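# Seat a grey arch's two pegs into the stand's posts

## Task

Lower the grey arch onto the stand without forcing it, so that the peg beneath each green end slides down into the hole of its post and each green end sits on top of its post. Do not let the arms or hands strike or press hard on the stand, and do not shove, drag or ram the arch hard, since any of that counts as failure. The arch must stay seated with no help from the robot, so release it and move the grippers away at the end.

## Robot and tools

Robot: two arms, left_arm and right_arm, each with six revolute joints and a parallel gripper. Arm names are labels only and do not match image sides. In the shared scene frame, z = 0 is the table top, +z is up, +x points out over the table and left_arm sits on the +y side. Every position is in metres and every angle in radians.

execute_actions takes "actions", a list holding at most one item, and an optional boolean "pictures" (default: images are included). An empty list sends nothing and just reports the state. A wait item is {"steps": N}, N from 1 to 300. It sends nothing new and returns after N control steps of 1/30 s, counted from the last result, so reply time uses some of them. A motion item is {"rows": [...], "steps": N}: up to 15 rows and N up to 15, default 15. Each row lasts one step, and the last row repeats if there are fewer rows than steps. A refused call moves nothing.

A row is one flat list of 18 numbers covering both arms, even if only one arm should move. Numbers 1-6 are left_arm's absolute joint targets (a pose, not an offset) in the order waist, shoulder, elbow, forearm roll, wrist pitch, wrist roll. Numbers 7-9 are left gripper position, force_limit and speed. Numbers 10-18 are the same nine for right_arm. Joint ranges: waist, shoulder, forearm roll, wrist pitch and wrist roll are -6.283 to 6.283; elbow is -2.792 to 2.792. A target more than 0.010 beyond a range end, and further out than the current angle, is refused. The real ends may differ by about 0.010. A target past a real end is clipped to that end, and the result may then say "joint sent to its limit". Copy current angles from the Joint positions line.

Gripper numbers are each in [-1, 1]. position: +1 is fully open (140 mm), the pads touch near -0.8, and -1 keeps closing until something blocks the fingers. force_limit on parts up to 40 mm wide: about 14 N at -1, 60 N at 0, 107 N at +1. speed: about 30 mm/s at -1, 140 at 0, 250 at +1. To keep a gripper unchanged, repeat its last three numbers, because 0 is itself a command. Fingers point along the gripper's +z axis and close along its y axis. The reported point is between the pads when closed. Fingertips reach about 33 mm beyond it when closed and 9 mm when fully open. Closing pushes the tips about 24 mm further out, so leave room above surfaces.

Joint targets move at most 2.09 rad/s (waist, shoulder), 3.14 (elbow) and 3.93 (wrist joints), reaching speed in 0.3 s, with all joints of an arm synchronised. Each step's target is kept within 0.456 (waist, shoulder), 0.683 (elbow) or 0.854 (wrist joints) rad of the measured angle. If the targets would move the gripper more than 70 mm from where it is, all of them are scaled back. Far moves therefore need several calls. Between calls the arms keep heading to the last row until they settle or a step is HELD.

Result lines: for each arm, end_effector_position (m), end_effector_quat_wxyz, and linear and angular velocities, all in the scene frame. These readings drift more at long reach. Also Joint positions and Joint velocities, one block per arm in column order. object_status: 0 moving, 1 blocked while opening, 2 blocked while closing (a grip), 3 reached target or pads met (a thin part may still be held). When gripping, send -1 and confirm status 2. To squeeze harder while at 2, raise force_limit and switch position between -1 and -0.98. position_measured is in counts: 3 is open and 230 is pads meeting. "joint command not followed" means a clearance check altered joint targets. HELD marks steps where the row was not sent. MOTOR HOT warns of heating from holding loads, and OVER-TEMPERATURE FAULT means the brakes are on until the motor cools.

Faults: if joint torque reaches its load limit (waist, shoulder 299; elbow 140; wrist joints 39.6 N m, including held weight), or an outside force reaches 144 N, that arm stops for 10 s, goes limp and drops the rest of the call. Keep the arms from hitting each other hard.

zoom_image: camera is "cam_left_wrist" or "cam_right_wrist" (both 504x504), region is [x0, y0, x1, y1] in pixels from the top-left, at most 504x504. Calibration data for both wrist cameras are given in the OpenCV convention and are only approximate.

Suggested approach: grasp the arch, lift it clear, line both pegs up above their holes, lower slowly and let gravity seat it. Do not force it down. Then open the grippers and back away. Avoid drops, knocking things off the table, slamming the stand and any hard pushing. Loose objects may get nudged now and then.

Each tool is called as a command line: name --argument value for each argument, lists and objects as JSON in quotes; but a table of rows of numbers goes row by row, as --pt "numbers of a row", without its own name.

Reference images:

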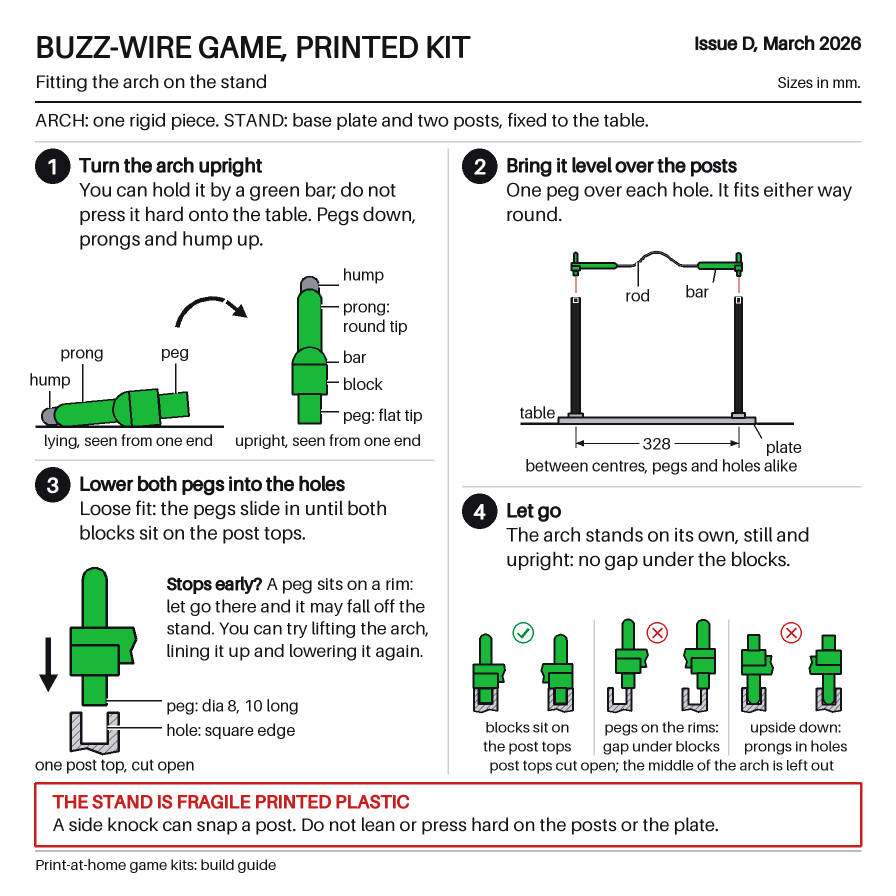

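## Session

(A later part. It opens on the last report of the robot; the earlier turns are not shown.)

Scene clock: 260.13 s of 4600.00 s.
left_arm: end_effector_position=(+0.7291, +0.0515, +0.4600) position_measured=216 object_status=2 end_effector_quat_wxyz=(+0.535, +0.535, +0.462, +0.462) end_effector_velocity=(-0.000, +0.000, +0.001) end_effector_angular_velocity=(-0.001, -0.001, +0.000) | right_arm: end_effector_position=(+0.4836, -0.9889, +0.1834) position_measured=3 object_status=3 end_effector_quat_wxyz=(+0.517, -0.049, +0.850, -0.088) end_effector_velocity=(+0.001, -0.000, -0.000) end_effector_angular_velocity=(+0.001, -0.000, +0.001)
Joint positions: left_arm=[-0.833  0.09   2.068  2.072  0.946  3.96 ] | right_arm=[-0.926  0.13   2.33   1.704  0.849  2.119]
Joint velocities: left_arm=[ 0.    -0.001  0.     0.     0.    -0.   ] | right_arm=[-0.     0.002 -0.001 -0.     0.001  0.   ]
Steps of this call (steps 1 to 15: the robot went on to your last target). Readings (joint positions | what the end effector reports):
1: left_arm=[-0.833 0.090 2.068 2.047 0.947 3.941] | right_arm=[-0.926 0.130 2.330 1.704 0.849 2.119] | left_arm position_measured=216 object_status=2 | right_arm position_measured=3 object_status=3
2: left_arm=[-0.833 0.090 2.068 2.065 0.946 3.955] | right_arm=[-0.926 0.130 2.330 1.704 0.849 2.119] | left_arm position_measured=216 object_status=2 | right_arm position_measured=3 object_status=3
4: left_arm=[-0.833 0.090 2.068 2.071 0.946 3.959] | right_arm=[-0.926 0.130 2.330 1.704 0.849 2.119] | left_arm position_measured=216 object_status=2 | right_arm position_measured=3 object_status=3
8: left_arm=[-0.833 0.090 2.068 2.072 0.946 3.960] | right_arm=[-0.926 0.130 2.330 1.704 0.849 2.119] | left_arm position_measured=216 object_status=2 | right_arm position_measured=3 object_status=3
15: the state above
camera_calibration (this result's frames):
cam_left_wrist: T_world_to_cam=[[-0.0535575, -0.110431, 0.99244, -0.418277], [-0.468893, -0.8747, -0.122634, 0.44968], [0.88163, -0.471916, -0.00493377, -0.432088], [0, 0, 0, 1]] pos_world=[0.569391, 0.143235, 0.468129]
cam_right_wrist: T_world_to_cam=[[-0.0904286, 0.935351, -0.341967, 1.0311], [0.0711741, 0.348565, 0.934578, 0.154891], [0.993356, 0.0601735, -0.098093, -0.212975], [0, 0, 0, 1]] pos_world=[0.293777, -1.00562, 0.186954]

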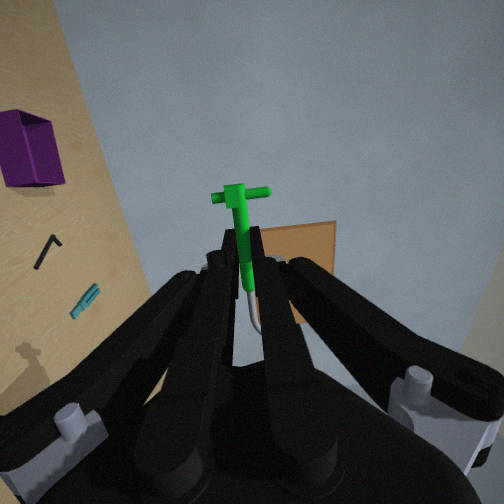

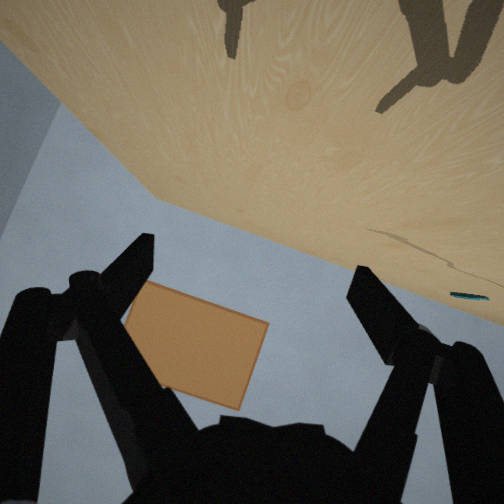

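execute_actions --actions '[{"rows": [[-0.83325,0.09027,2.06831,2.07178,0.94625,3.9598,-1,-0.3,-0.7,0.0960,0.9101,1.2059,1.4003,1.8435,-0.5690,1,0,0]], "steps": 15}]' --pictures false

execute_actions --actions '[{"steps": 45}]'

Scene clock: 291.83 s of 4600.00 s.
left_arm: end_effector_position=(+0.7292, +0.0515, +0.4600) position_measured=216 object_status=2 end_effector_quat_wxyz=(+0.535, +0.535, +0.462, +0.462) end_effector_velocity=(+0.000, -0.000, -0.000) end_effector_angular_velocity=(+0.000, -0.000, -0.000) | right_arm: end_effector_position=(+0.6988, -0.8729, +0.2772) position_measured=3 object_status=3 end_effector_quat_wxyz=(+0.631, -0.473, +0.610, -0.076) end_effector_velocity=(+0.434, +0.345, +0.128) end_effector_angular_velocity=(-1.022, -1.152, +1.721)
Joint positions: left_arm=[-0.833  0.09   2.068  2.072  0.946  3.96 ] | right_arm=[-0.663  0.394  1.935  1.564  1.295  1.625]
Joint velocities: left_arm=[-0.     0.001 -0.     0.001 -0.    -0.   ] | right_arm=[ 0.67   0.67  -1.004 -0.26   0.869 -1.25 ]
Steps of this call (steps 1 to 15: the robot went on to your last target; steps 16 to 90: nothing new was sent; then 28.20 s passed at rest; steps 91 to 105: all 15 steps of this action). Readings (joint positions | what the end effector reports):
91: left_arm=[-0.833 0.090 2.068 2.072 0.946 3.960] | right_arm=[-0.926 0.130 2.330 1.704 0.849 2.119] | left_arm position_measured=216 object_status=2 | right_arm position_measured=3 object_status=3
92: left_arm=[-0.833 0.090 2.068 2.072 0.946 3.960] | right_arm=[-0.921 0.135 2.323 1.701 0.858 2.110] | left_arm position_measured=216 object_status=2 | right_arm position_measured=3 object_status=3
94: left_arm=[-0.833 0.090 2.068 2.072 0.946 3.960] | right_arm=[-0.891 0.166 2.276 1.680 0.916 2.052] | left_arm position_measured=216 object_status=2 | right_arm position_measured=3 object_status=3
98: left_arm=[-0.833 0.090 2.068 2.072 0.946 3.960] | right_arm=[-0.813 0.244 2.159 1.633 1.062 1.906] | left_arm position_measured=216 object_status=2 | right_arm position_measured=3 object_status=3
105: the state above

Scene clock: 293.33 s of 4600.00 s.
left_arm: end_effector_position=(+0.7292, +0.0515, +0.4600) position_measured=216 object_status=2 end_effector_quat_wxyz=(+0.535, +0.535, +0.462, +0.462) end_effector_velocity=(-0.000, +0.000, -0.000) end_effector_angular_velocity=(-0.000, +0.000, +0.000) | right_arm: end_effector_position=(+0.8470, -0.3020, +0.2431) position_measured=3 object_status=3 end_effector_quat_wxyz=(+0.557, -0.435, -0.558, -0.435) end_effector_velocity=(+0.000, +0.000, -0.001) end_effector_angular_velocity=(+0.000, +0.000, -0.000)
Joint positions: left_arm=[-0.833  0.09   2.068  2.072  0.946  3.96 ] | right_arm=[ 0.096  0.91   1.206  1.4    1.843 -0.569]
Joint velocities: left_arm=[-0. -0.  0. -0.  0.  0.] | right_arm=[ 0.     0.002 -0.    -0.    -0.    -0.001]
Steps of this call (steps 1 to 45: the robot went on to your last target). Readings (joint positions | what the end effector reports):
1: left_arm=[-0.833 0.090 2.068 2.072 0.946 3.960] | right_arm=[-0.640 0.416 1.900 1.555 1.324 1.582] | left_arm position_measured=216 object_status=2 | right_arm position_measured=3 object_status=3
2: left_arm=[-0.833 0.090 2.068 2.072 0.946 3.960] | right_arm=[-0.617 0.439 1.866 1.547 1.352 1.539] | left_arm position_measured=216 object_status=2 | right_arm position_measured=3 object_status=3
4: left_arm=[-0.833 0.090 2.068 2.072 0.946 3.960] | right_arm=[-0.571 0.486 1.797 1.532 1.403 1.452] | left_arm position_measured=216 object_status=2 | right_arm position_measured=3 object_status=3
8: left_arm=[-0.833 0.090 2.068 2.072 0.946 3.960] | right_arm=[-0.477 0.571 1.678 1.505 1.492 1.275] | left_arm position_measured=216 object_status=2 | right_arm position_measured=3 object_status=3
45: the state above
camera_calibration (this result's frames):
cam_left_wrist: T_world_to_cam=[[-0.053603, -0.110395, 0.992441, -0.418292], [-0.468849, -0.874725, -0.122624, 0.44968], [0.88165, -0.471878, -0.00487066, -0.432157], [0, 0, 0, 1]] pos_world=[0.569422, 0.143243, 0.468167]
cam_right_wrist: T_world_to_cam=[[0.959302, 0.220141, 0.176852, -0.789288], [0.24585, -0.343023, -0.906583, -0.0753578], [-0.138912, 0.913167, -0.383184, 0.676478], [0, 0, 0, 1]] pos_world=[0.869664, -0.469832, 0.330485]

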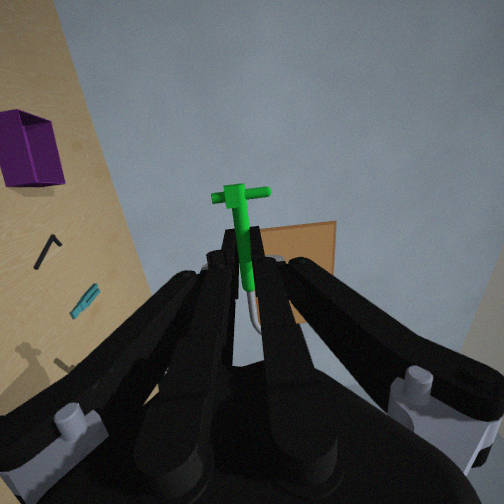

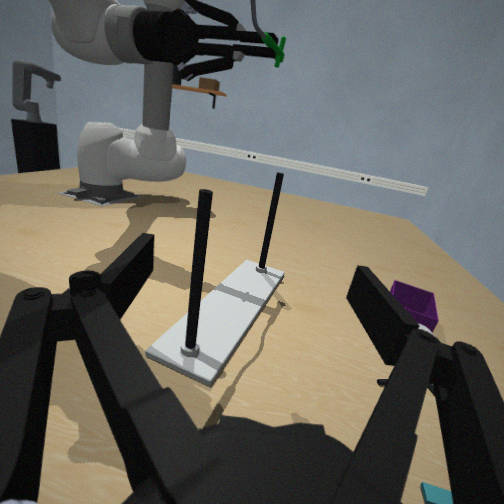

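execute_actions --actions '[{"rows": [[-0.68864,0.27117,2.23484,2.38768,1.07735,3.56005,-1,-0.3,-0.7,0.0960,0.9101,1.2059,1.4003,1.8435,-0.5690,1,0,0]], "steps": 15}]' --pictures false

execute_actions --actions '[{"steps": 20}]'

Scene clock: 303.00 s of 4600.00 s.
left_arm: end_effector_position=(+0.7670, +0.1207, +0.3000) position_measured=216 object_status=2 end_effector_quat_wxyz=(+0.535, +0.535, +0.462, +0.462) end_effector_velocity=(-0.000, -0.001, -0.000) end_effector_angular_velocity=(-0.002, -0.001, -0.004) | right_arm: end_effector_position=(+0.8470, -0.3020, +0.2431) position_measured=3 object_status=3 end_effector_quat_wxyz=(+0.557, -0.435, -0.558, -0.435) end_effector_velocity=(+0.000, +0.000, -0.002) end_effector_angular_velocity=(-0.000, +0.003, -0.001)
Joint positions: left_arm=[-0.689  0.271  2.235  2.387  1.077  3.56 ] | right_arm=[ 0.096  0.91   1.206  1.4    1.844 -0.569]
Joint velocities: left_arm=[ 0.     0.001 -0.     0.004 -0.    -0.005] | right_arm=[-0.     0.002  0.001  0.    -0.001  0.   ]
Steps of this call (steps 1 to 15: the robot went on to your last target; steps 16 to 90: nothing new was sent; then 6.17 s passed at rest; steps 91 to 105: all 15 steps of this action). Readings (joint positions | what the end effector reports):
91: left_arm=[-0.833 0.090 2.068 2.072 0.946 3.960] | right_arm=[0.096 0.910 1.206 1.400 1.844 -0.569] | left_arm position_measured=216 object_status=2 | right_arm position_measured=3 object_status=3
92: left_arm=[-0.830 0.094 2.071 2.079 0.949 3.952] | right_arm=[0.096 0.910 1.206 1.400 1.844 -0.569] | left_arm position_measured=216 object_status=2 | right_arm position_measured=3 object_status=3
94: left_arm=[-0.809 0.121 2.096 2.126 0.969 3.892] | right_arm=[0.096 0.910 1.206 1.400 1.844 -0.569] | left_arm position_measured=216 object_status=2 | right_arm position_measured=3 object_status=3
98: left_arm=[-0.746 0.199 2.168 2.261 1.025 3.720] | right_arm=[0.096 0.910 1.206 1.400 1.844 -0.569] | left_arm position_measured=216 object_status=2 | right_arm position_measured=3 object_status=3
105: the state above

Scene clock: 303.67 s of 4600.00 s.
left_arm: end_effector_position=(+0.7671, +0.1206, +0.3000) position_measured=216 object_status=2 end_effector_quat_wxyz=(+0.535, +0.535, +0.462, +0.462) end_effector_velocity=(+0.000, -0.000, -0.001) end_effector_angular_velocity=(+0.001, +0.002, +0.000) | right_arm: end_effector_position=(+0.8470, -0.3020, +0.2431) position_measured=3 object_status=3 end_effector_quat_wxyz=(+0.557, -0.435, -0.558, -0.435) end_effector_velocity=(+0.000, +0.000, +0.001) end_effector_angular_velocity=(-0.000, -0.001, -0.001)
Joint positions: left_arm=[-0.689  0.271  2.235  2.388  1.077  3.56 ] | right_arm=[ 0.096  0.91   1.206  1.4    1.844 -0.569]
Joint velocities: left_arm=[-0.     0.001  0.    -0.    -0.     0.   ] | right_arm=[-0.    -0.001 -0.     0.    -0.001  0.   ]
Steps of this call (steps 1 to 15: the robot went on to your last target; steps 16 to 20: nothing new was sent). Readings (joint positions | what the end effector reports):
1: left_arm=[-0.689 0.271 2.235 2.388 1.077 3.560] | right_arm=[0.096 0.910 1.206 1.400 1.844 -0.569] | left_arm position_measured=216 object_status=2 | right_arm position_measured=3 object_status=3
2: left_arm=[-0.689 0.271 2.235 2.388 1.077 3.560] | right_arm=[0.096 0.910 1.206 1.400 1.844 -0.569] | left_arm position_measured=216 object_status=2 | right_arm position_measured=3 object_status=3
4: left_arm=[-0.689 0.271 2.235 2.388 1.077 3.560] | right_arm=[0.096 0.910 1.206 1.400 1.844 -0.569] | left_arm position_measured=216 object_status=2 | right_arm position_measured=3 object_status=3
8: left_arm=[-0.689 0.271 2.235 2.388 1.077 3.560] | right_arm=[0.096 0.910 1.206 1.400 1.844 -0.569] | left_arm position_measured=216 object_status=2 | right_arm position_measured=3 object_status=3
20: the state above
All arms were judged still, so your last target was given up. Only a new action makes them travel on or press farther. Fingers that are still opening or closing keep moving.
camera_calibration (this result's frames):
cam_left_wrist: T_world_to_cam=[[-0.0535442, -0.110428, 0.992441, -0.24984], [-0.468872, -0.874713, -0.122625, 0.508262], [0.881642, -0.471893, -0.00494097, -0.4337], [0, 0, 0, 1]] pos_world=[0.607301, 0.212334, 0.308135]
cam_right_wrist: T_world_to_cam=[[0.95928, 0.220194, 0.17691, -0.789255], [0.245925, -0.343019, -0.906564, -0.0754668], [-0.138937, 0.913155, -0.383203, 0.676467], [0, 0, 0, 1]] pos_world=[0.869661, -0.469816, 0.330435]

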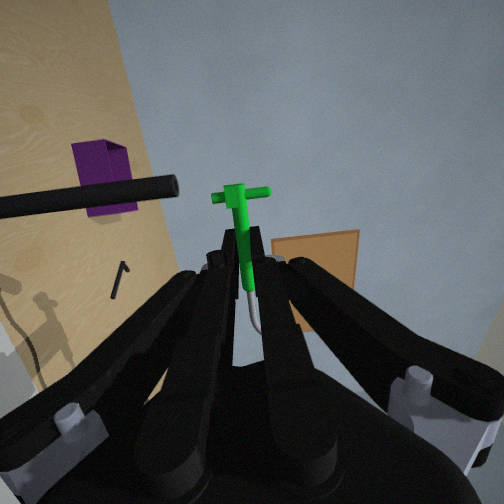

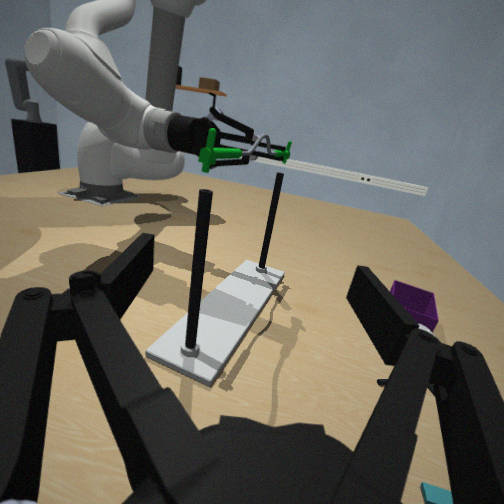

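zoom_image --camera "cam_right_wrist" --region '[170, 110, 330, 230]'

zoom_image --camera "cam_left_wrist" --region '[130, 140, 290, 260]'

Region (170, 110, 330, 230) of cam_right_wrist's 504x504 image, scaled by 3.150, with more detail than that image has; it fills the top 378 rows of this view, and the rest is white.

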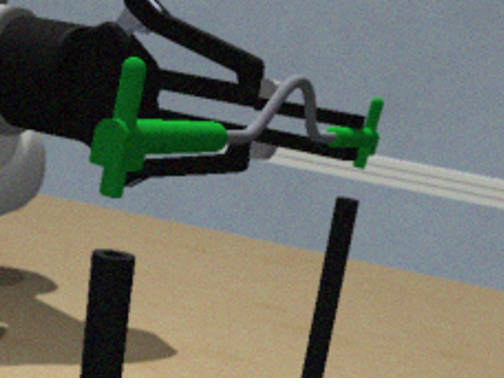

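Region (130, 140, 290, 260) of cam_left_wrist's 504x504 image, scaled by 3.150, with more detail than that image has; it fills the top 378 rows of this view, and the rest is white.

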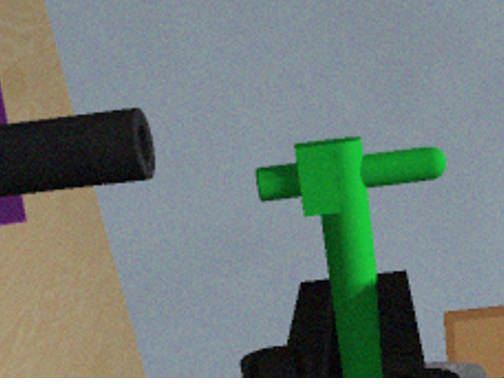

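execute_actions --actions '[{"rows": [[-0.66699,0.29273,2.25766,2.42575,1.10195,3.51604,-1,-0.3,-0.7,0.0960,0.9101,1.2059,1.4003,1.8435,-0.5690,1,0,0]], "steps": 15}]' --pictures false

execute_actions --actions '[{"steps": 10}]'

zoom_image --camera "cam_right_wrist" --region '[170, 110, 330, 230]'

zoom_image --camera "cam_left_wrist" --region '[130, 140, 290, 260]'

Scene clock: 334.77 s of 4600.00 s.
left_arm: end_effector_position=(+0.7688, +0.1341, +0.2819) position_measured=216 object_status=2 end_effector_quat_wxyz=(+0.535, +0.535, +0.462, +0.462) end_effector_velocity=(-0.000, -0.000, +0.001) end_effector_angular_velocity=(-0.001, -0.000, -0.001) | right_arm: end_effector_position=(+0.8470, -0.3020, +0.2431) position_measured=3 object_status=3 end_effector_quat_wxyz=(+0.557, -0.435, -0.558, -0.435) end_effector_velocity=(-0.000, +0.000, +0.001) end_effector_angular_velocity=(+0.000, -0.001, +0.001)
Joint positions: left_arm=[-0.667  0.293  2.258  2.426  1.102  3.516] | right_arm=[ 0.096  0.91   1.206  1.4    1.844 -0.569]
Joint velocities: left_arm=[-0.    -0.002  0.     0.    -0.001 -0.   ] | right_arm=[ 0.    -0.001  0.    -0.     0.001 -0.   ]
Steps of this call (steps 1 to 90: nothing new was sent; then 27.60 s passed at rest; steps 91 to 105: all 15 steps of this action). Readings (joint positions | what the end effector reports):
91: left_arm=[-0.688 0.271 2.235 2.388 1.077 3.560] | right_arm=[0.096 0.910 1.206 1.400 1.844 -0.569] | left_arm position_measured=216 object_status=2 | right_arm position_measured=3 object_status=3
92: left_arm=[-0.685 0.275 2.238 2.395 1.082 3.552] | right_arm=[0.096 0.910 1.206 1.400 1.844 -0.569] | left_arm position_measured=216 object_status=2 | right_arm position_measured=3 object_status=3
94: left_arm=[-0.669 0.291 2.256 2.423 1.100 3.519] | right_arm=[0.096 0.910 1.206 1.400 1.844 -0.569] | left_arm position_measured=216 object_status=2 | right_arm position_measured=3 object_status=3
98: left_arm=[-0.667 0.293 2.258 2.426 1.102 3.516] | right_arm=[0.096 0.910 1.206 1.400 1.844 -0.569] | left_arm position_measured=216 object_status=2 | right_arm position_measured=3 object_status=3
105: the state above

Scene clock: 335.10 s of 4600.00 s.
left_arm: end_effector_position=(+0.7688, +0.1340, +0.2820) position_measured=216 object_status=2 end_effector_quat_wxyz=(+0.535, +0.535, +0.462, +0.462) end_effector_velocity=(+0.000, +0.000, +0.000) end_effector_angular_velocity=(-0.000, -0.001, +0.001) | right_arm: end_effector_position=(+0.8470, -0.3020, +0.2431) position_measured=3 object_status=3 end_effector_quat_wxyz=(+0.557, -0.435, -0.558, -0.435) end_effector_velocity=(+0.000, -0.000, +0.001) end_effector_angular_velocity=(-0.000, -0.001, -0.000)
Joint positions: left_arm=[-0.667  0.293  2.258  2.426  1.102  3.516] | right_arm=[ 0.096  0.91   1.206  1.4    1.844 -0.569]
Joint velocities: left_arm=[-0.     0.    -0.    -0.     0.001 -0.   ] | right_arm=[-0.    -0.001 -0.     0.     0.     0.001]
Steps of this call (steps 1 to 10: the robot went on to your last target). Readings (joint positions | what the end effector reports):
1: left_arm=[-0.667 0.293 2.258 2.426 1.102 3.516] | right_arm=[0.096 0.910 1.206 1.400 1.844 -0.569] | left_arm position_measured=216 object_status=2 | right_arm position_measured=3 object_status=3
2: left_arm=[-0.667 0.293 2.258 2.426 1.102 3.516] | right_arm=[0.096 0.910 1.206 1.400 1.844 -0.569] | left_arm position_measured=216 object_status=2 | right_arm position_measured=3 object_status=3
4: left_arm=[-0.667 0.293 2.258 2.426 1.102 3.516] | right_arm=[0.096 0.910 1.206 1.400 1.844 -0.569] | left_arm position_measured=216 object_status=2 | right_arm position_measured=3 object_status=3
8: left_arm=[-0.667 0.293 2.258 2.426 1.102 3.516] | right_arm=[0.096 0.910 1.206 1.400 1.844 -0.569] | left_arm position_measured=216 object_status=2 | right_arm position_measured=3 object_status=3
10: the state above
camera_calibration (this result's frames):
cam_left_wrist: T_world_to_cam=[[-0.0535896, -0.110379, 0.992444, -0.230412], [-0.46879, -0.874759, -0.122604, 0.518556], [0.881682, -0.471818, -0.00486661, -0.429103], [0, 0, 0, 1]] pos_world=[0.609079, 0.22572, 0.29016]
cam_right_wrist: T_world_to_cam=[[0.95928, 0.220194, 0.17691, -0.789255], [0.245925, -0.343019, -0.906564, -0.0754666], [-0.138937, 0.913155, -0.383203, 0.676466], [0, 0, 0, 1]] pos_world=[0.869661, -0.469816, 0.330435]

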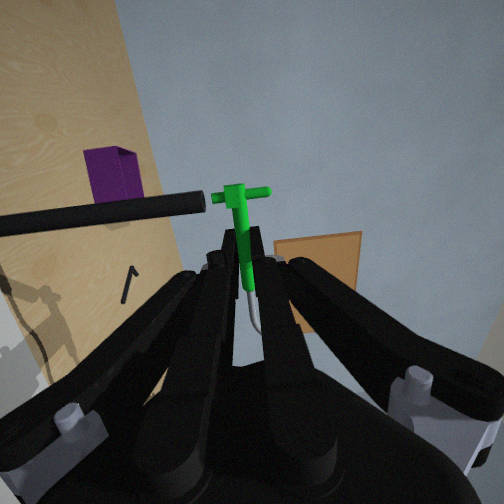

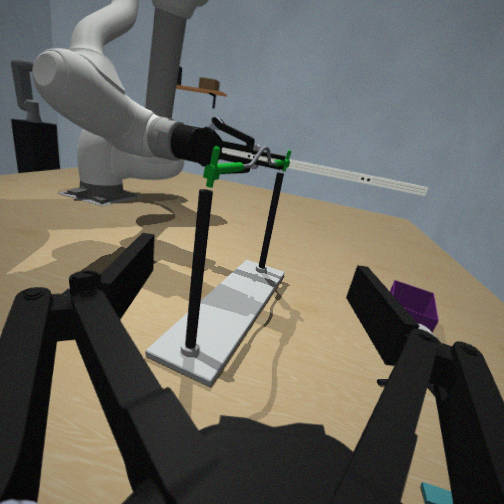

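Region (170, 110, 330, 230) of cam_right_wrist's 504x504 image, scaled by 3.150, with more detail than that image has; it fills the top 378 rows of this view, and the rest is white.

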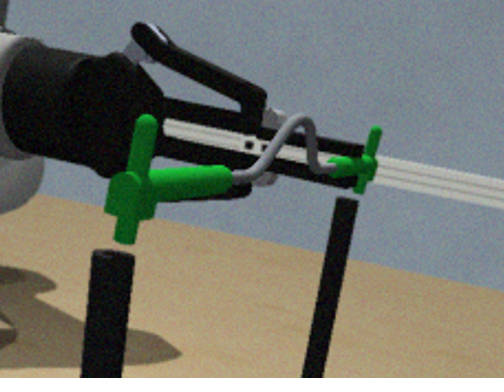

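Region (130, 140, 290, 260) of cam_left_wrist's 504x504 image, scaled by 3.150, with more detail than that image has; it fills the top 378 rows of this view, and the rest is white.

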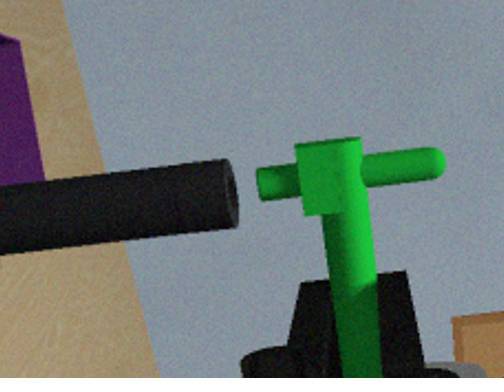

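execute_actions --actions '[{"rows": [[-0.68602,0.28936,2.26298,2.39217,1.11569,3.52986,-1,-0.3,-0.7,0.0960,0.9101,1.2059,1.4003,1.8435,-0.5690,1,0,0]], "steps": 15}]' --pictures false

execute_actions --actions '[{"steps": 10}]'

zoom_image --camera "cam_right_wrist" --region '[170, 110, 330, 230]'

zoom_image --camera "cam_left_wrist" --region '[130, 140, 290, 260]'

Scene clock: 350.60 s of 4600.00 s.
left_arm: end_effector_position=(+0.7613, +0.1335, +0.2820) position_measured=216 object_status=2 end_effector_quat_wxyz=(+0.532, +0.532, +0.466, +0.466) end_effector_velocity=(-0.000, +0.000, -0.001) end_effector_angular_velocity=(+0.001, +0.001, +0.000) | right_arm: end_effector_position=(+0.8470, -0.3020, +0.2431) position_measured=3 object_status=3 end_effector_quat_wxyz=(+0.557, -0.435, -0.558, -0.435) end_effector_velocity=(+0.000, -0.000, +0.001) end_effector_angular_velocity=(+0.000, -0.002, +0.001)
Joint positions: left_arm=[-0.686  0.289  2.263  2.392  1.116  3.53 ] | right_arm=[ 0.096  0.91   1.206  1.4    1.844 -0.569]
Joint velocities: left_arm=[ 0.     0.001  0.    -0.    -0.     0.   ] | right_arm=[ 0.    -0.    -0.002 -0.     0.    -0.001]
Steps of this call (steps 1 to 15: the robot went on to your last target; steps 16 to 90: nothing new was sent; then 12.00 s passed at rest; steps 91 to 105: all 15 steps of this action). Readings (joint positions | what the end effector reports):
91: left_arm=[-0.667 0.293 2.258 2.426 1.102 3.516] | right_arm=[0.096 0.910 1.206 1.400 1.844 -0.569] | left_arm position_measured=216 object_status=2 | right_arm position_measured=3 object_status=3
92: left_arm=[-0.671 0.292 2.258 2.419 1.105 3.518] | right_arm=[0.096 0.910 1.206 1.400 1.844 -0.569] | left_arm position_measured=216 object_status=2 | right_arm position_measured=3 object_status=3
94: left_arm=[-0.685 0.290 2.262 2.395 1.115 3.529] | right_arm=[0.096 0.910 1.206 1.400 1.844 -0.569] | left_arm position_measured=216 object_status=2 | right_arm position_measured=3 object_status=3
98: left_arm=[-0.686 0.289 2.263 2.392 1.116 3.530] | right_arm=[0.096 0.910 1.206 1.400 1.844 -0.569] | left_arm position_measured=216 object_status=2 | right_arm position_measured=3 object_status=3
105: the state above

Scene clock: 350.93 s of 4600.00 s.
left_arm: end_effector_position=(+0.7613, +0.1335, +0.2820) position_measured=216 object_status=2 end_effector_quat_wxyz=(+0.532, +0.532, +0.466, +0.466) end_effector_velocity=(-0.000, -0.000, -0.000) end_effector_angular_velocity=(+0.000, +0.001, -0.000) | right_arm: end_effector_position=(+0.8470, -0.3020, +0.2431) position_measured=3 object_status=3 end_effector_quat_wxyz=(+0.557, -0.435, -0.558, -0.435) end_effector_velocity=(-0.000, -0.000, +0.001) end_effector_angular_velocity=(+0.001, -0.000, +0.001)
Joint positions: left_arm=[-0.686  0.289  2.263  2.392  1.116  3.53 ] | right_arm=[ 0.096  0.91   1.206  1.4    1.844 -0.569]
Joint velocities: left_arm=[ 0.    -0.     0.     0.    -0.001  0.   ] | right_arm=[-0.    -0.    -0.     0.     0.001  0.   ]
Steps of this call (steps 1 to 10: the robot went on to your last target). Readings (joint positions | what the end effector reports):
1: left_arm=[-0.686 0.289 2.263 2.392 1.116 3.530] | right_arm=[0.096 0.910 1.206 1.400 1.844 -0.569] | left_arm position_measured=216 object_status=2 | right_arm position_measured=3 object_status=3
2: left_arm=[-0.686 0.289 2.263 2.392 1.116 3.530] | right_arm=[0.096 0.910 1.206 1.400 1.844 -0.569] | left_arm position_measured=216 object_status=2 | right_arm position_measured=3 object_status=3
4: left_arm=[-0.686 0.289 2.263 2.392 1.116 3.530] | right_arm=[0.096 0.910 1.206 1.400 1.844 -0.569] | left_arm position_measured=216 object_status=2 | right_arm position_measured=3 object_status=3
8: left_arm=[-0.686 0.289 2.263 2.392 1.116 3.530] | right_arm=[0.096 0.910 1.206 1.400 1.844 -0.569] | left_arm position_measured=216 object_status=2 | right_arm position_measured=3 object_status=3
10: the state above
camera_calibration (this result's frames):
cam_left_wrist: T_world_to_cam=[[-0.0520745, -0.111116, 0.992442, -0.231933], [-0.45664, -0.881161, -0.122617, 0.506167], [0.888126, -0.459574, -0.00485395, -0.429233], [0, 0, 0, 1]] pos_world=[0.600272, 0.222979, 0.290162]
cam_right_wrist: T_world_to_cam=[[0.95928, 0.220194, 0.176909, -0.789255], [0.245925, -0.343019, -0.906564, -0.0754667], [-0.138937, 0.913155, -0.383203, 0.676467], [0, 0, 0, 1]] pos_world=[0.869661, -0.469816, 0.330435]

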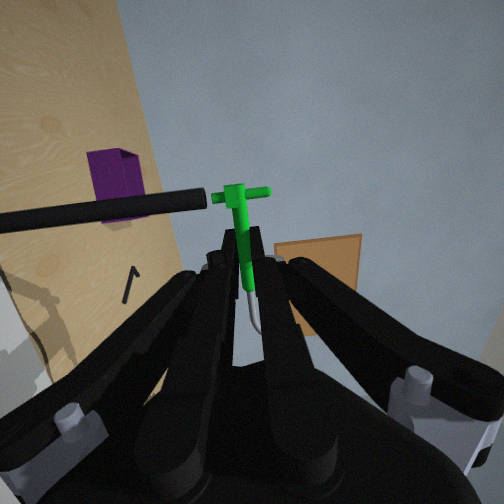

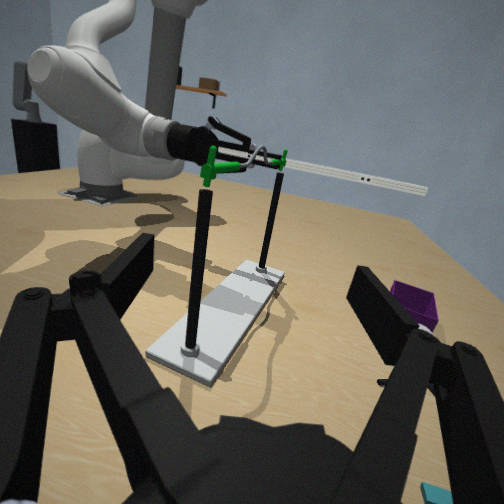

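Region (170, 110, 330, 230) of cam_right_wrist's 504x504 image, scaled by 3.150, with more detail than that image has; it fills the top 378 rows of this view, and the rest is white.

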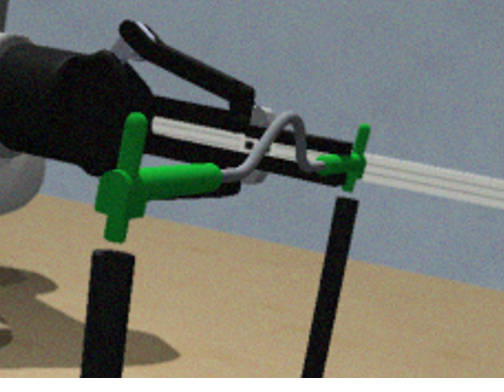

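Region (130, 140, 290, 260) of cam_left_wrist's 504x504 image, scaled by 3.150, with more detail than that image has; it fills the top 378 rows of this view, and the rest is white.

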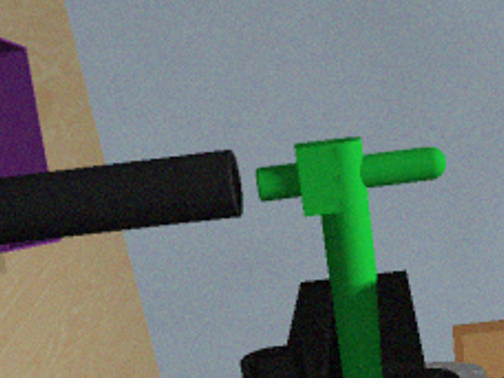

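zoom_image --camera "cam_right_wrist" --region '[255, 140, 315, 185]'

zoom_image --camera "cam_right_wrist" --region '[180, 155, 240, 200]'

Region (255, 140, 315, 185) of cam_right_wrist's 504x504 image, scaled by 8.400, with more detail than that image has; it fills the top 378 rows of this view, and the rest is white.

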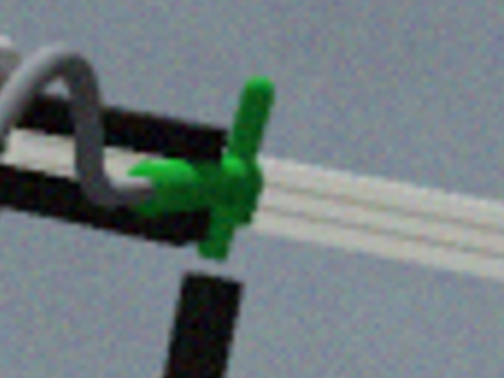

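Region (180, 155, 240, 200) of cam_right_wrist's 504x504 image, scaled by 8.400, with more detail than that image has; it fills the top 378 rows of this view, and the rest is white.

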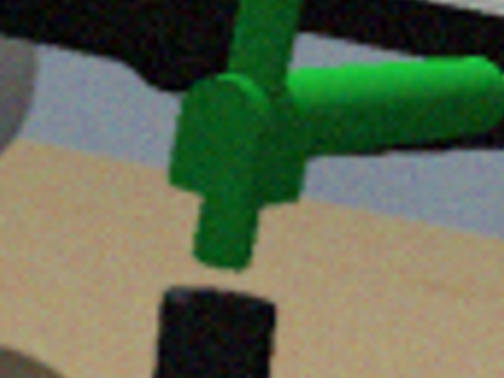

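execute_actions --actions '[{"rows": [[-0.68099,0.35133,2.27852,2.45722,1.26131,3.45785,-1,-0.3,-0.7,0.0960,0.9101,1.2059,1.4003,1.8435,-0.5690,1,0,0]], "steps": 15}]' --pictures false

execute_actions --actions '[{"steps": 10}]'

zoom_image --camera "cam_right_wrist" --region '[255, 140, 315, 185]'

zoom_image --camera "cam_right_wrist" --region '[180, 155, 240, 200]'

zoom_image --camera "cam_left_wrist" --region '[170, 160, 290, 250]'

Scene clock: 395.17 s of 4600.00 s.
left_arm: end_effector_position=(+0.7609, +0.1348, +0.2790) position_measured=216 object_status=2 end_effector_quat_wxyz=(+0.558, +0.507, +0.442, +0.486) end_effector_velocity=(-0.000, -0.001, -0.001) end_effector_angular_velocity=(+0.001, +0.000, -0.001) | right_arm: end_effector_position=(+0.8470, -0.3020, +0.2431) position_measured=3 object_status=3 end_effector_quat_wxyz=(+0.557, -0.435, -0.558, -0.435) end_effector_velocity=(-0.000, -0.000, +0.000) end_effector_angular_velocity=(+0.000, +0.000, +0.000)
Joint positions: left_arm=[-0.681  0.351  2.279  2.457  1.261  3.458] | right_arm=[ 0.096  0.91   1.206  1.4    1.844 -0.569]
Joint velocities: left_arm=[-0.     0.001  0.     0.001 -0.     0.   ] | right_arm=[-0.    -0.001  0.    -0.     0.001  0.   ]
Steps of this call (steps 1 to 15: the robot went on to your last target; steps 16 to 90: nothing new was sent; then 40.73 s passed at rest; steps 91 to 105: all 15 steps of this action). Readings (joint positions | what the end effector reports):
91: left_arm=[-0.686 0.289 2.263 2.392 1.116 3.530] | right_arm=[0.096 0.910 1.206 1.400 1.844 -0.569] | left_arm position_measured=216 object_status=2 | right_arm position_measured=3 object_status=3
92: left_arm=[-0.686 0.293 2.264 2.395 1.125 3.526] | right_arm=[0.096 0.910 1.206 1.400 1.844 -0.569] | left_arm position_measured=216 object_status=2 | right_arm position_measured=3 object_status=3
94: left_arm=[-0.684 0.318 2.270 2.422 1.184 3.497] | right_arm=[0.096 0.910 1.206 1.400 1.844 -0.569] | left_arm position_measured=216 object_status=2 | right_arm position_measured=3 object_status=3
98: left_arm=[-0.681 0.351 2.279 2.457 1.261 3.458] | right_arm=[0.096 0.910 1.206 1.400 1.844 -0.569] | left_arm position_measured=216 object_status=2 | right_arm position_measured=3 object_status=3
105: the state above

Scene clock: 395.50 s of 4600.00 s.
left_arm: end_effector_position=(+0.7609, +0.1348, +0.2791) position_measured=216 object_status=2 end_effector_quat_wxyz=(+0.558, +0.507, +0.442, +0.486) end_effector_velocity=(+0.000, -0.000, +0.000) end_effector_angular_velocity=(-0.000, -0.001, -0.001) | right_arm: end_effector_position=(+0.8470, -0.3020, +0.2431) position_measured=3 object_status=3 end_effector_quat_wxyz=(+0.557, -0.435, -0.558, -0.435) end_effector_velocity=(+0.000, -0.000, +0.000) end_effector_angular_velocity=(+0.001, -0.001, +0.001)
Joint positions: left_arm=[-0.681  0.351  2.279  2.457  1.261  3.458] | right_arm=[ 0.096  0.91   1.206  1.4    1.844 -0.569]
Joint velocities: left_arm=[ 0.     0.    -0.001  0.001  0.     0.   ] | right_arm=[-0.     0.    -0.002  0.     0.001 -0.   ]
Steps of this call (steps 1 to 10: the robot went on to your last target). Readings (joint positions | what the end effector reports):
1: left_arm=[-0.681 0.351 2.279 2.457 1.261 3.458] | right_arm=[0.096 0.910 1.206 1.400 1.844 -0.569] | left_arm position_measured=216 object_status=2 | right_arm position_measured=3 object_status=3
2: left_arm=[-0.681 0.351 2.279 2.457 1.261 3.458] | right_arm=[0.096 0.910 1.206 1.400 1.844 -0.569] | left_arm position_measured=216 object_status=2 | right_arm position_measured=3 object_status=3
4: left_arm=[-0.681 0.351 2.279 2.457 1.261 3.458] | right_arm=[0.096 0.910 1.206 1.400 1.844 -0.569] | left_arm position_measured=216 object_status=2 | right_arm position_measured=3 object_status=3
8: left_arm=[-0.681 0.351 2.279 2.457 1.261 3.458] | right_arm=[0.096 0.910 1.206 1.400 1.844 -0.569] | left_arm position_measured=216 object_status=2 | right_arm position_measured=3 object_status=3
10: the state above
camera_calibration (this result's frames):
cam_left_wrist: T_world_to_cam=[[-0.146457, -0.0980739, 0.984343, -0.156568], [-0.446668, -0.8813, -0.154266, 0.508001], [0.882631, -0.462268, 0.0852665, -0.448925], [0, 0, 0, 1]] pos_world=[0.600212, 0.224822, 0.270762]
cam_right_wrist: T_world_to_cam=[[0.95928, 0.220195, 0.17691, -0.789255], [0.245925, -0.343019, -0.906564, -0.0754669], [-0.138937, 0.913155, -0.383203, 0.676467], [0, 0, 0, 1]] pos_world=[0.869661, -0.469816, 0.330435]

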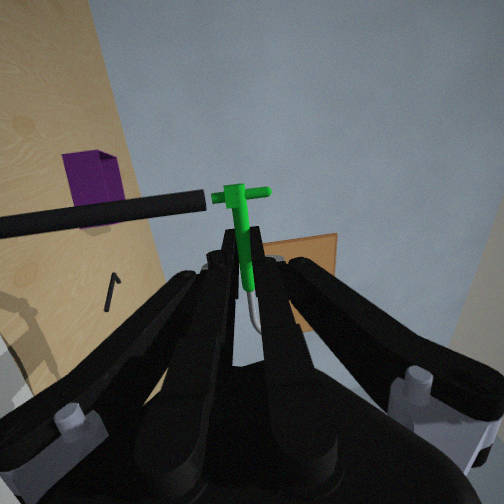

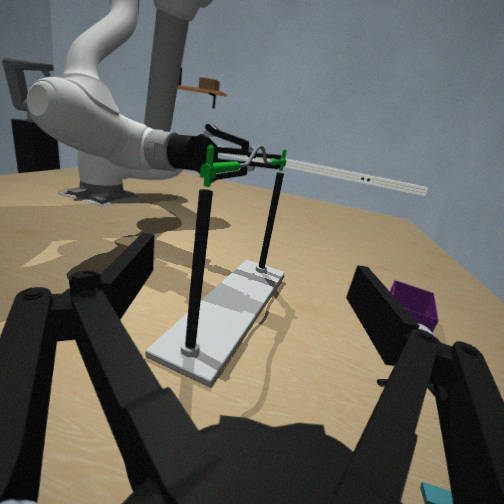

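Region (255, 140, 315, 185) of cam_right_wrist's 504x504 image, scaled by 8.400, with more detail than that image has; it fills the top 378 rows of this view, and the rest is white.

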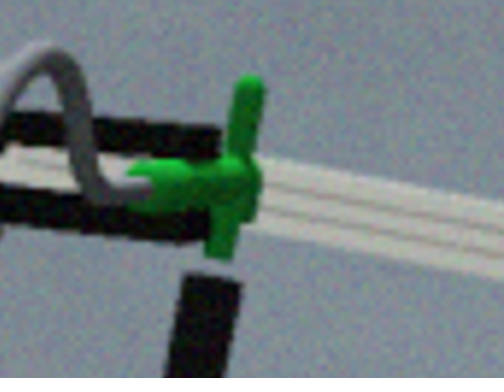

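Region (180, 155, 240, 200) of cam_right_wrist's 504x504 image, scaled by 8.400, with more detail than that image has; it fills the top 378 rows of this view, and the rest is white.

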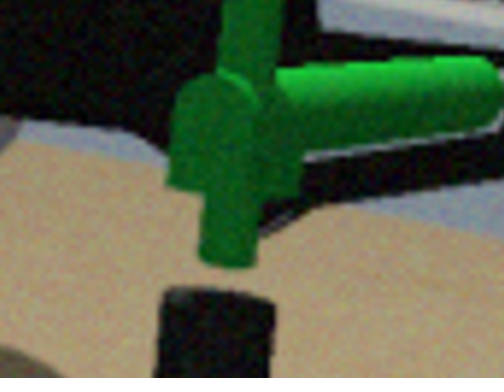

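Region (170, 160, 290, 250) of cam_left_wrist's 504x504 image, scaled by 4.200, with more detail than that image has; it fills the top 378 rows of this view, and the rest is white.

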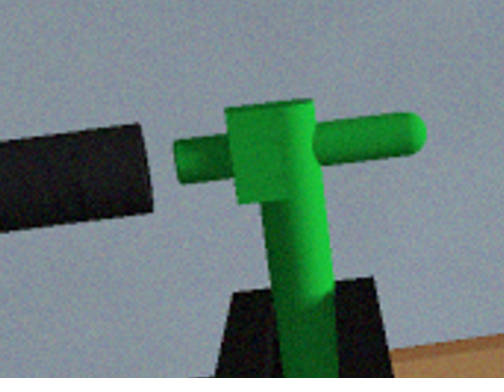

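execute_actions --actions '[{"rows": [[-0.68103,0.35622,2.28079,2.46128,1.26605,3.45206,-1,-0.3,-0.7,0.0960,0.9101,1.2059,1.4003,1.8435,-0.5690,1,0,0]], "steps": 15}]' --pictures false

execute_actions --actions '[{"steps": 5}]'

zoom_image --camera "cam_right_wrist" --region '[255, 140, 315, 185]'

zoom_image --camera "cam_right_wrist" --region '[180, 155, 240, 200]'

zoom_image --camera "cam_left_wrist" --region '[170, 160, 290, 250]'

Scene clock: 413.80 s of 4600.00 s.
left_arm: end_effector_position=(+0.7604, +0.1343, +0.2761) position_measured=216 object_status=2 end_effector_quat_wxyz=(+0.559, +0.507, +0.441, +0.486) end_effector_velocity=(-0.000, -0.001, +0.001) end_effector_angular_velocity=(+0.001, -0.001, -0.002) | right_arm: end_effector_position=(+0.8470, -0.3020, +0.2431) position_measured=3 object_status=3 end_effector_quat_wxyz=(+0.557, -0.435, -0.558, -0.435) end_effector_velocity=(-0.001, +0.000, +0.001) end_effector_angular_velocity=(-0.000, -0.000, +0.000)
Joint positions: left_arm=[-0.681  0.356  2.281  2.461  1.266  3.452] | right_arm=[ 0.096  0.91   1.206  1.4    1.844 -0.569]
Joint velocities: left_arm=[-0.    -0.001  0.     0.002  0.     0.   ] | right_arm=[ 0.    -0.002  0.001 -0.     0.     0.   ]
Steps of this call (steps 1 to 15: the robot went on to your last target; steps 16 to 90: nothing new was sent; then 14.80 s passed at rest; steps 91 to 105: all 15 steps of this action). Readings (joint positions | what the end effector reports):
91: left_arm=[-0.681 0.351 2.279 2.457 1.261 3.458] | right_arm=[0.096 0.910 1.206 1.400 1.844 -0.569] | left_arm position_measured=216 object_status=2 | right_arm position_measured=3 object_status=3
92: left_arm=[-0.681 0.354 2.279 2.460 1.264 3.455] | right_arm=[0.096 0.910 1.206 1.400 1.844 -0.569] | left_arm position_measured=216 object_status=2 | right_arm position_measured=3 object_status=3
94: left_arm=[-0.681 0.356 2.280 2.461 1.266 3.452] | right_arm=[0.096 0.910 1.206 1.400 1.844 -0.569] | left_arm position_measured=216 object_status=2 | right_arm position_measured=3 object_status=3
98: left_arm=[-0.681 0.356 2.281 2.461 1.266 3.452] | right_arm=[0.096 0.910 1.206 1.400 1.844 -0.569] | left_arm position_measured=216 object_status=2 | right_arm position_measured=3 object_status=3
105: the state above

Scene clock: 413.97 s of 4600.00 s.
left_arm: end_effector_position=(+0.7603, +0.1343, +0.2761) position_measured=216 object_status=2 end_effector_quat_wxyz=(+0.559, +0.507, +0.441, +0.486) end_effector_velocity=(-0.000, +0.000, +0.000) end_effector_angular_velocity=(-0.001, -0.000, +0.000) | right_arm: end_effector_position=(+0.8470, -0.3020, +0.2431) position_measured=3 object_status=3 end_effector_quat_wxyz=(+0.557, -0.435, -0.558, -0.435) end_effector_velocity=(+0.000, +0.000, +0.001) end_effector_angular_velocity=(+0.000, -0.002, +0.000)
Joint positions: left_arm=[-0.681  0.356  2.281  2.461  1.266  3.452] | right_arm=[ 0.096  0.91   1.206  1.4    1.844 -0.569]
Joint velocities: left_arm=[-0.    -0.001  0.    -0.     0.    -0.   ] | right_arm=[ 0.    -0.    -0.001 -0.    -0.    -0.001]
Steps of this call (steps 1 to 5: the robot went on to your last target). Readings (joint positions | what the end effector reports):
1: left_arm=[-0.681 0.356 2.281 2.461 1.266 3.452] | right_arm=[0.096 0.910 1.206 1.400 1.844 -0.569] | left_arm position_measured=216 object_status=2 | right_arm position_measured=3 object_status=3
2: left_arm=[-0.681 0.356 2.281 2.461 1.266 3.452] | right_arm=[0.096 0.910 1.206 1.400 1.844 -0.569] | left_arm position_measured=216 object_status=2 | right_arm position_measured=3 object_status=3
4: left_arm=[-0.681 0.356 2.281 2.461 1.266 3.452] | right_arm=[0.096 0.910 1.206 1.400 1.844 -0.569] | left_arm position_measured=216 object_status=2 | right_arm position_measured=3 object_status=3
5: the state above
camera_calibration (this result's frames):
cam_left_wrist: T_world_to_cam=[[-0.1468, -0.0975903, 0.98434, -0.153612], [-0.449038, -0.880102, -0.154223, 0.508499], [0.881371, -0.464646, 0.0853771, -0.447155], [0, 0, 0, 1]] pos_world=[0.599894, 0.224772, 0.267806]
cam_right_wrist: T_world_to_cam=[[0.95928, 0.220194, 0.17691, -0.789255], [0.245925, -0.343019, -0.906564, -0.0754667], [-0.138937, 0.913155, -0.383203, 0.676466], [0, 0, 0, 1]] pos_world=[0.869661, -0.469816, 0.330435]

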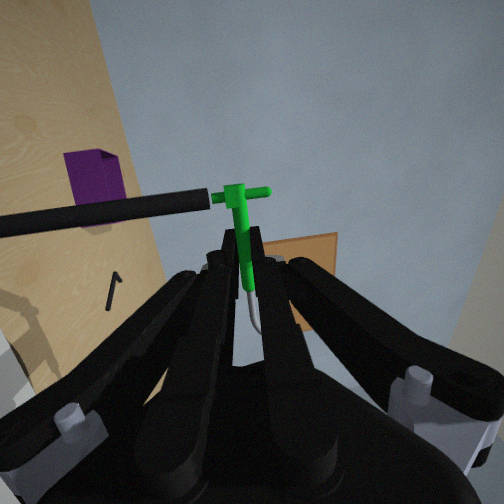

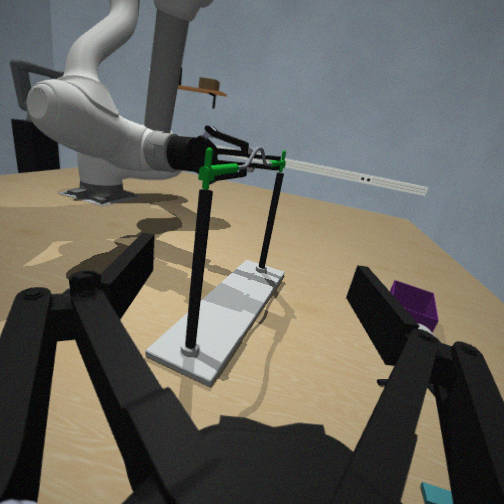

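Region (255, 140, 315, 185) of cam_right_wrist's 504x504 image, scaled by 8.400, with more detail than that image has; it fills the top 378 rows of this view, and the rest is white.

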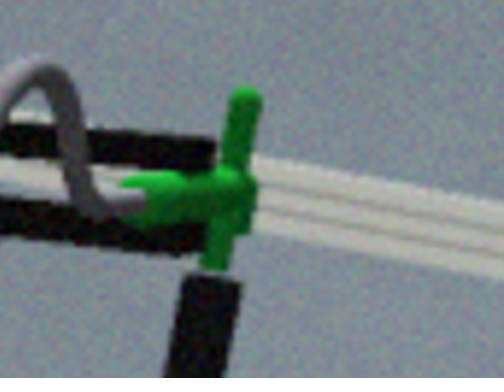

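Region (180, 155, 240, 200) of cam_right_wrist's 504x504 image, scaled by 8.400, with more detail than that image has; it fills the top 378 rows of this view, and the rest is white.

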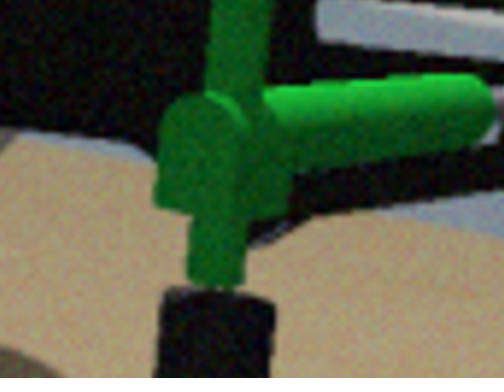

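Region (170, 160, 290, 250) of cam_left_wrist's 504x504 image, scaled by 4.200, with more detail than that image has; it fills the top 378 rows of this view, and the rest is white.

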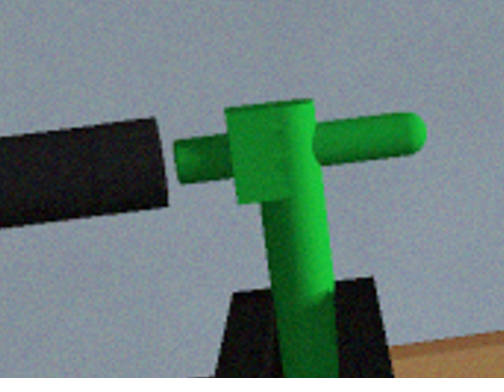

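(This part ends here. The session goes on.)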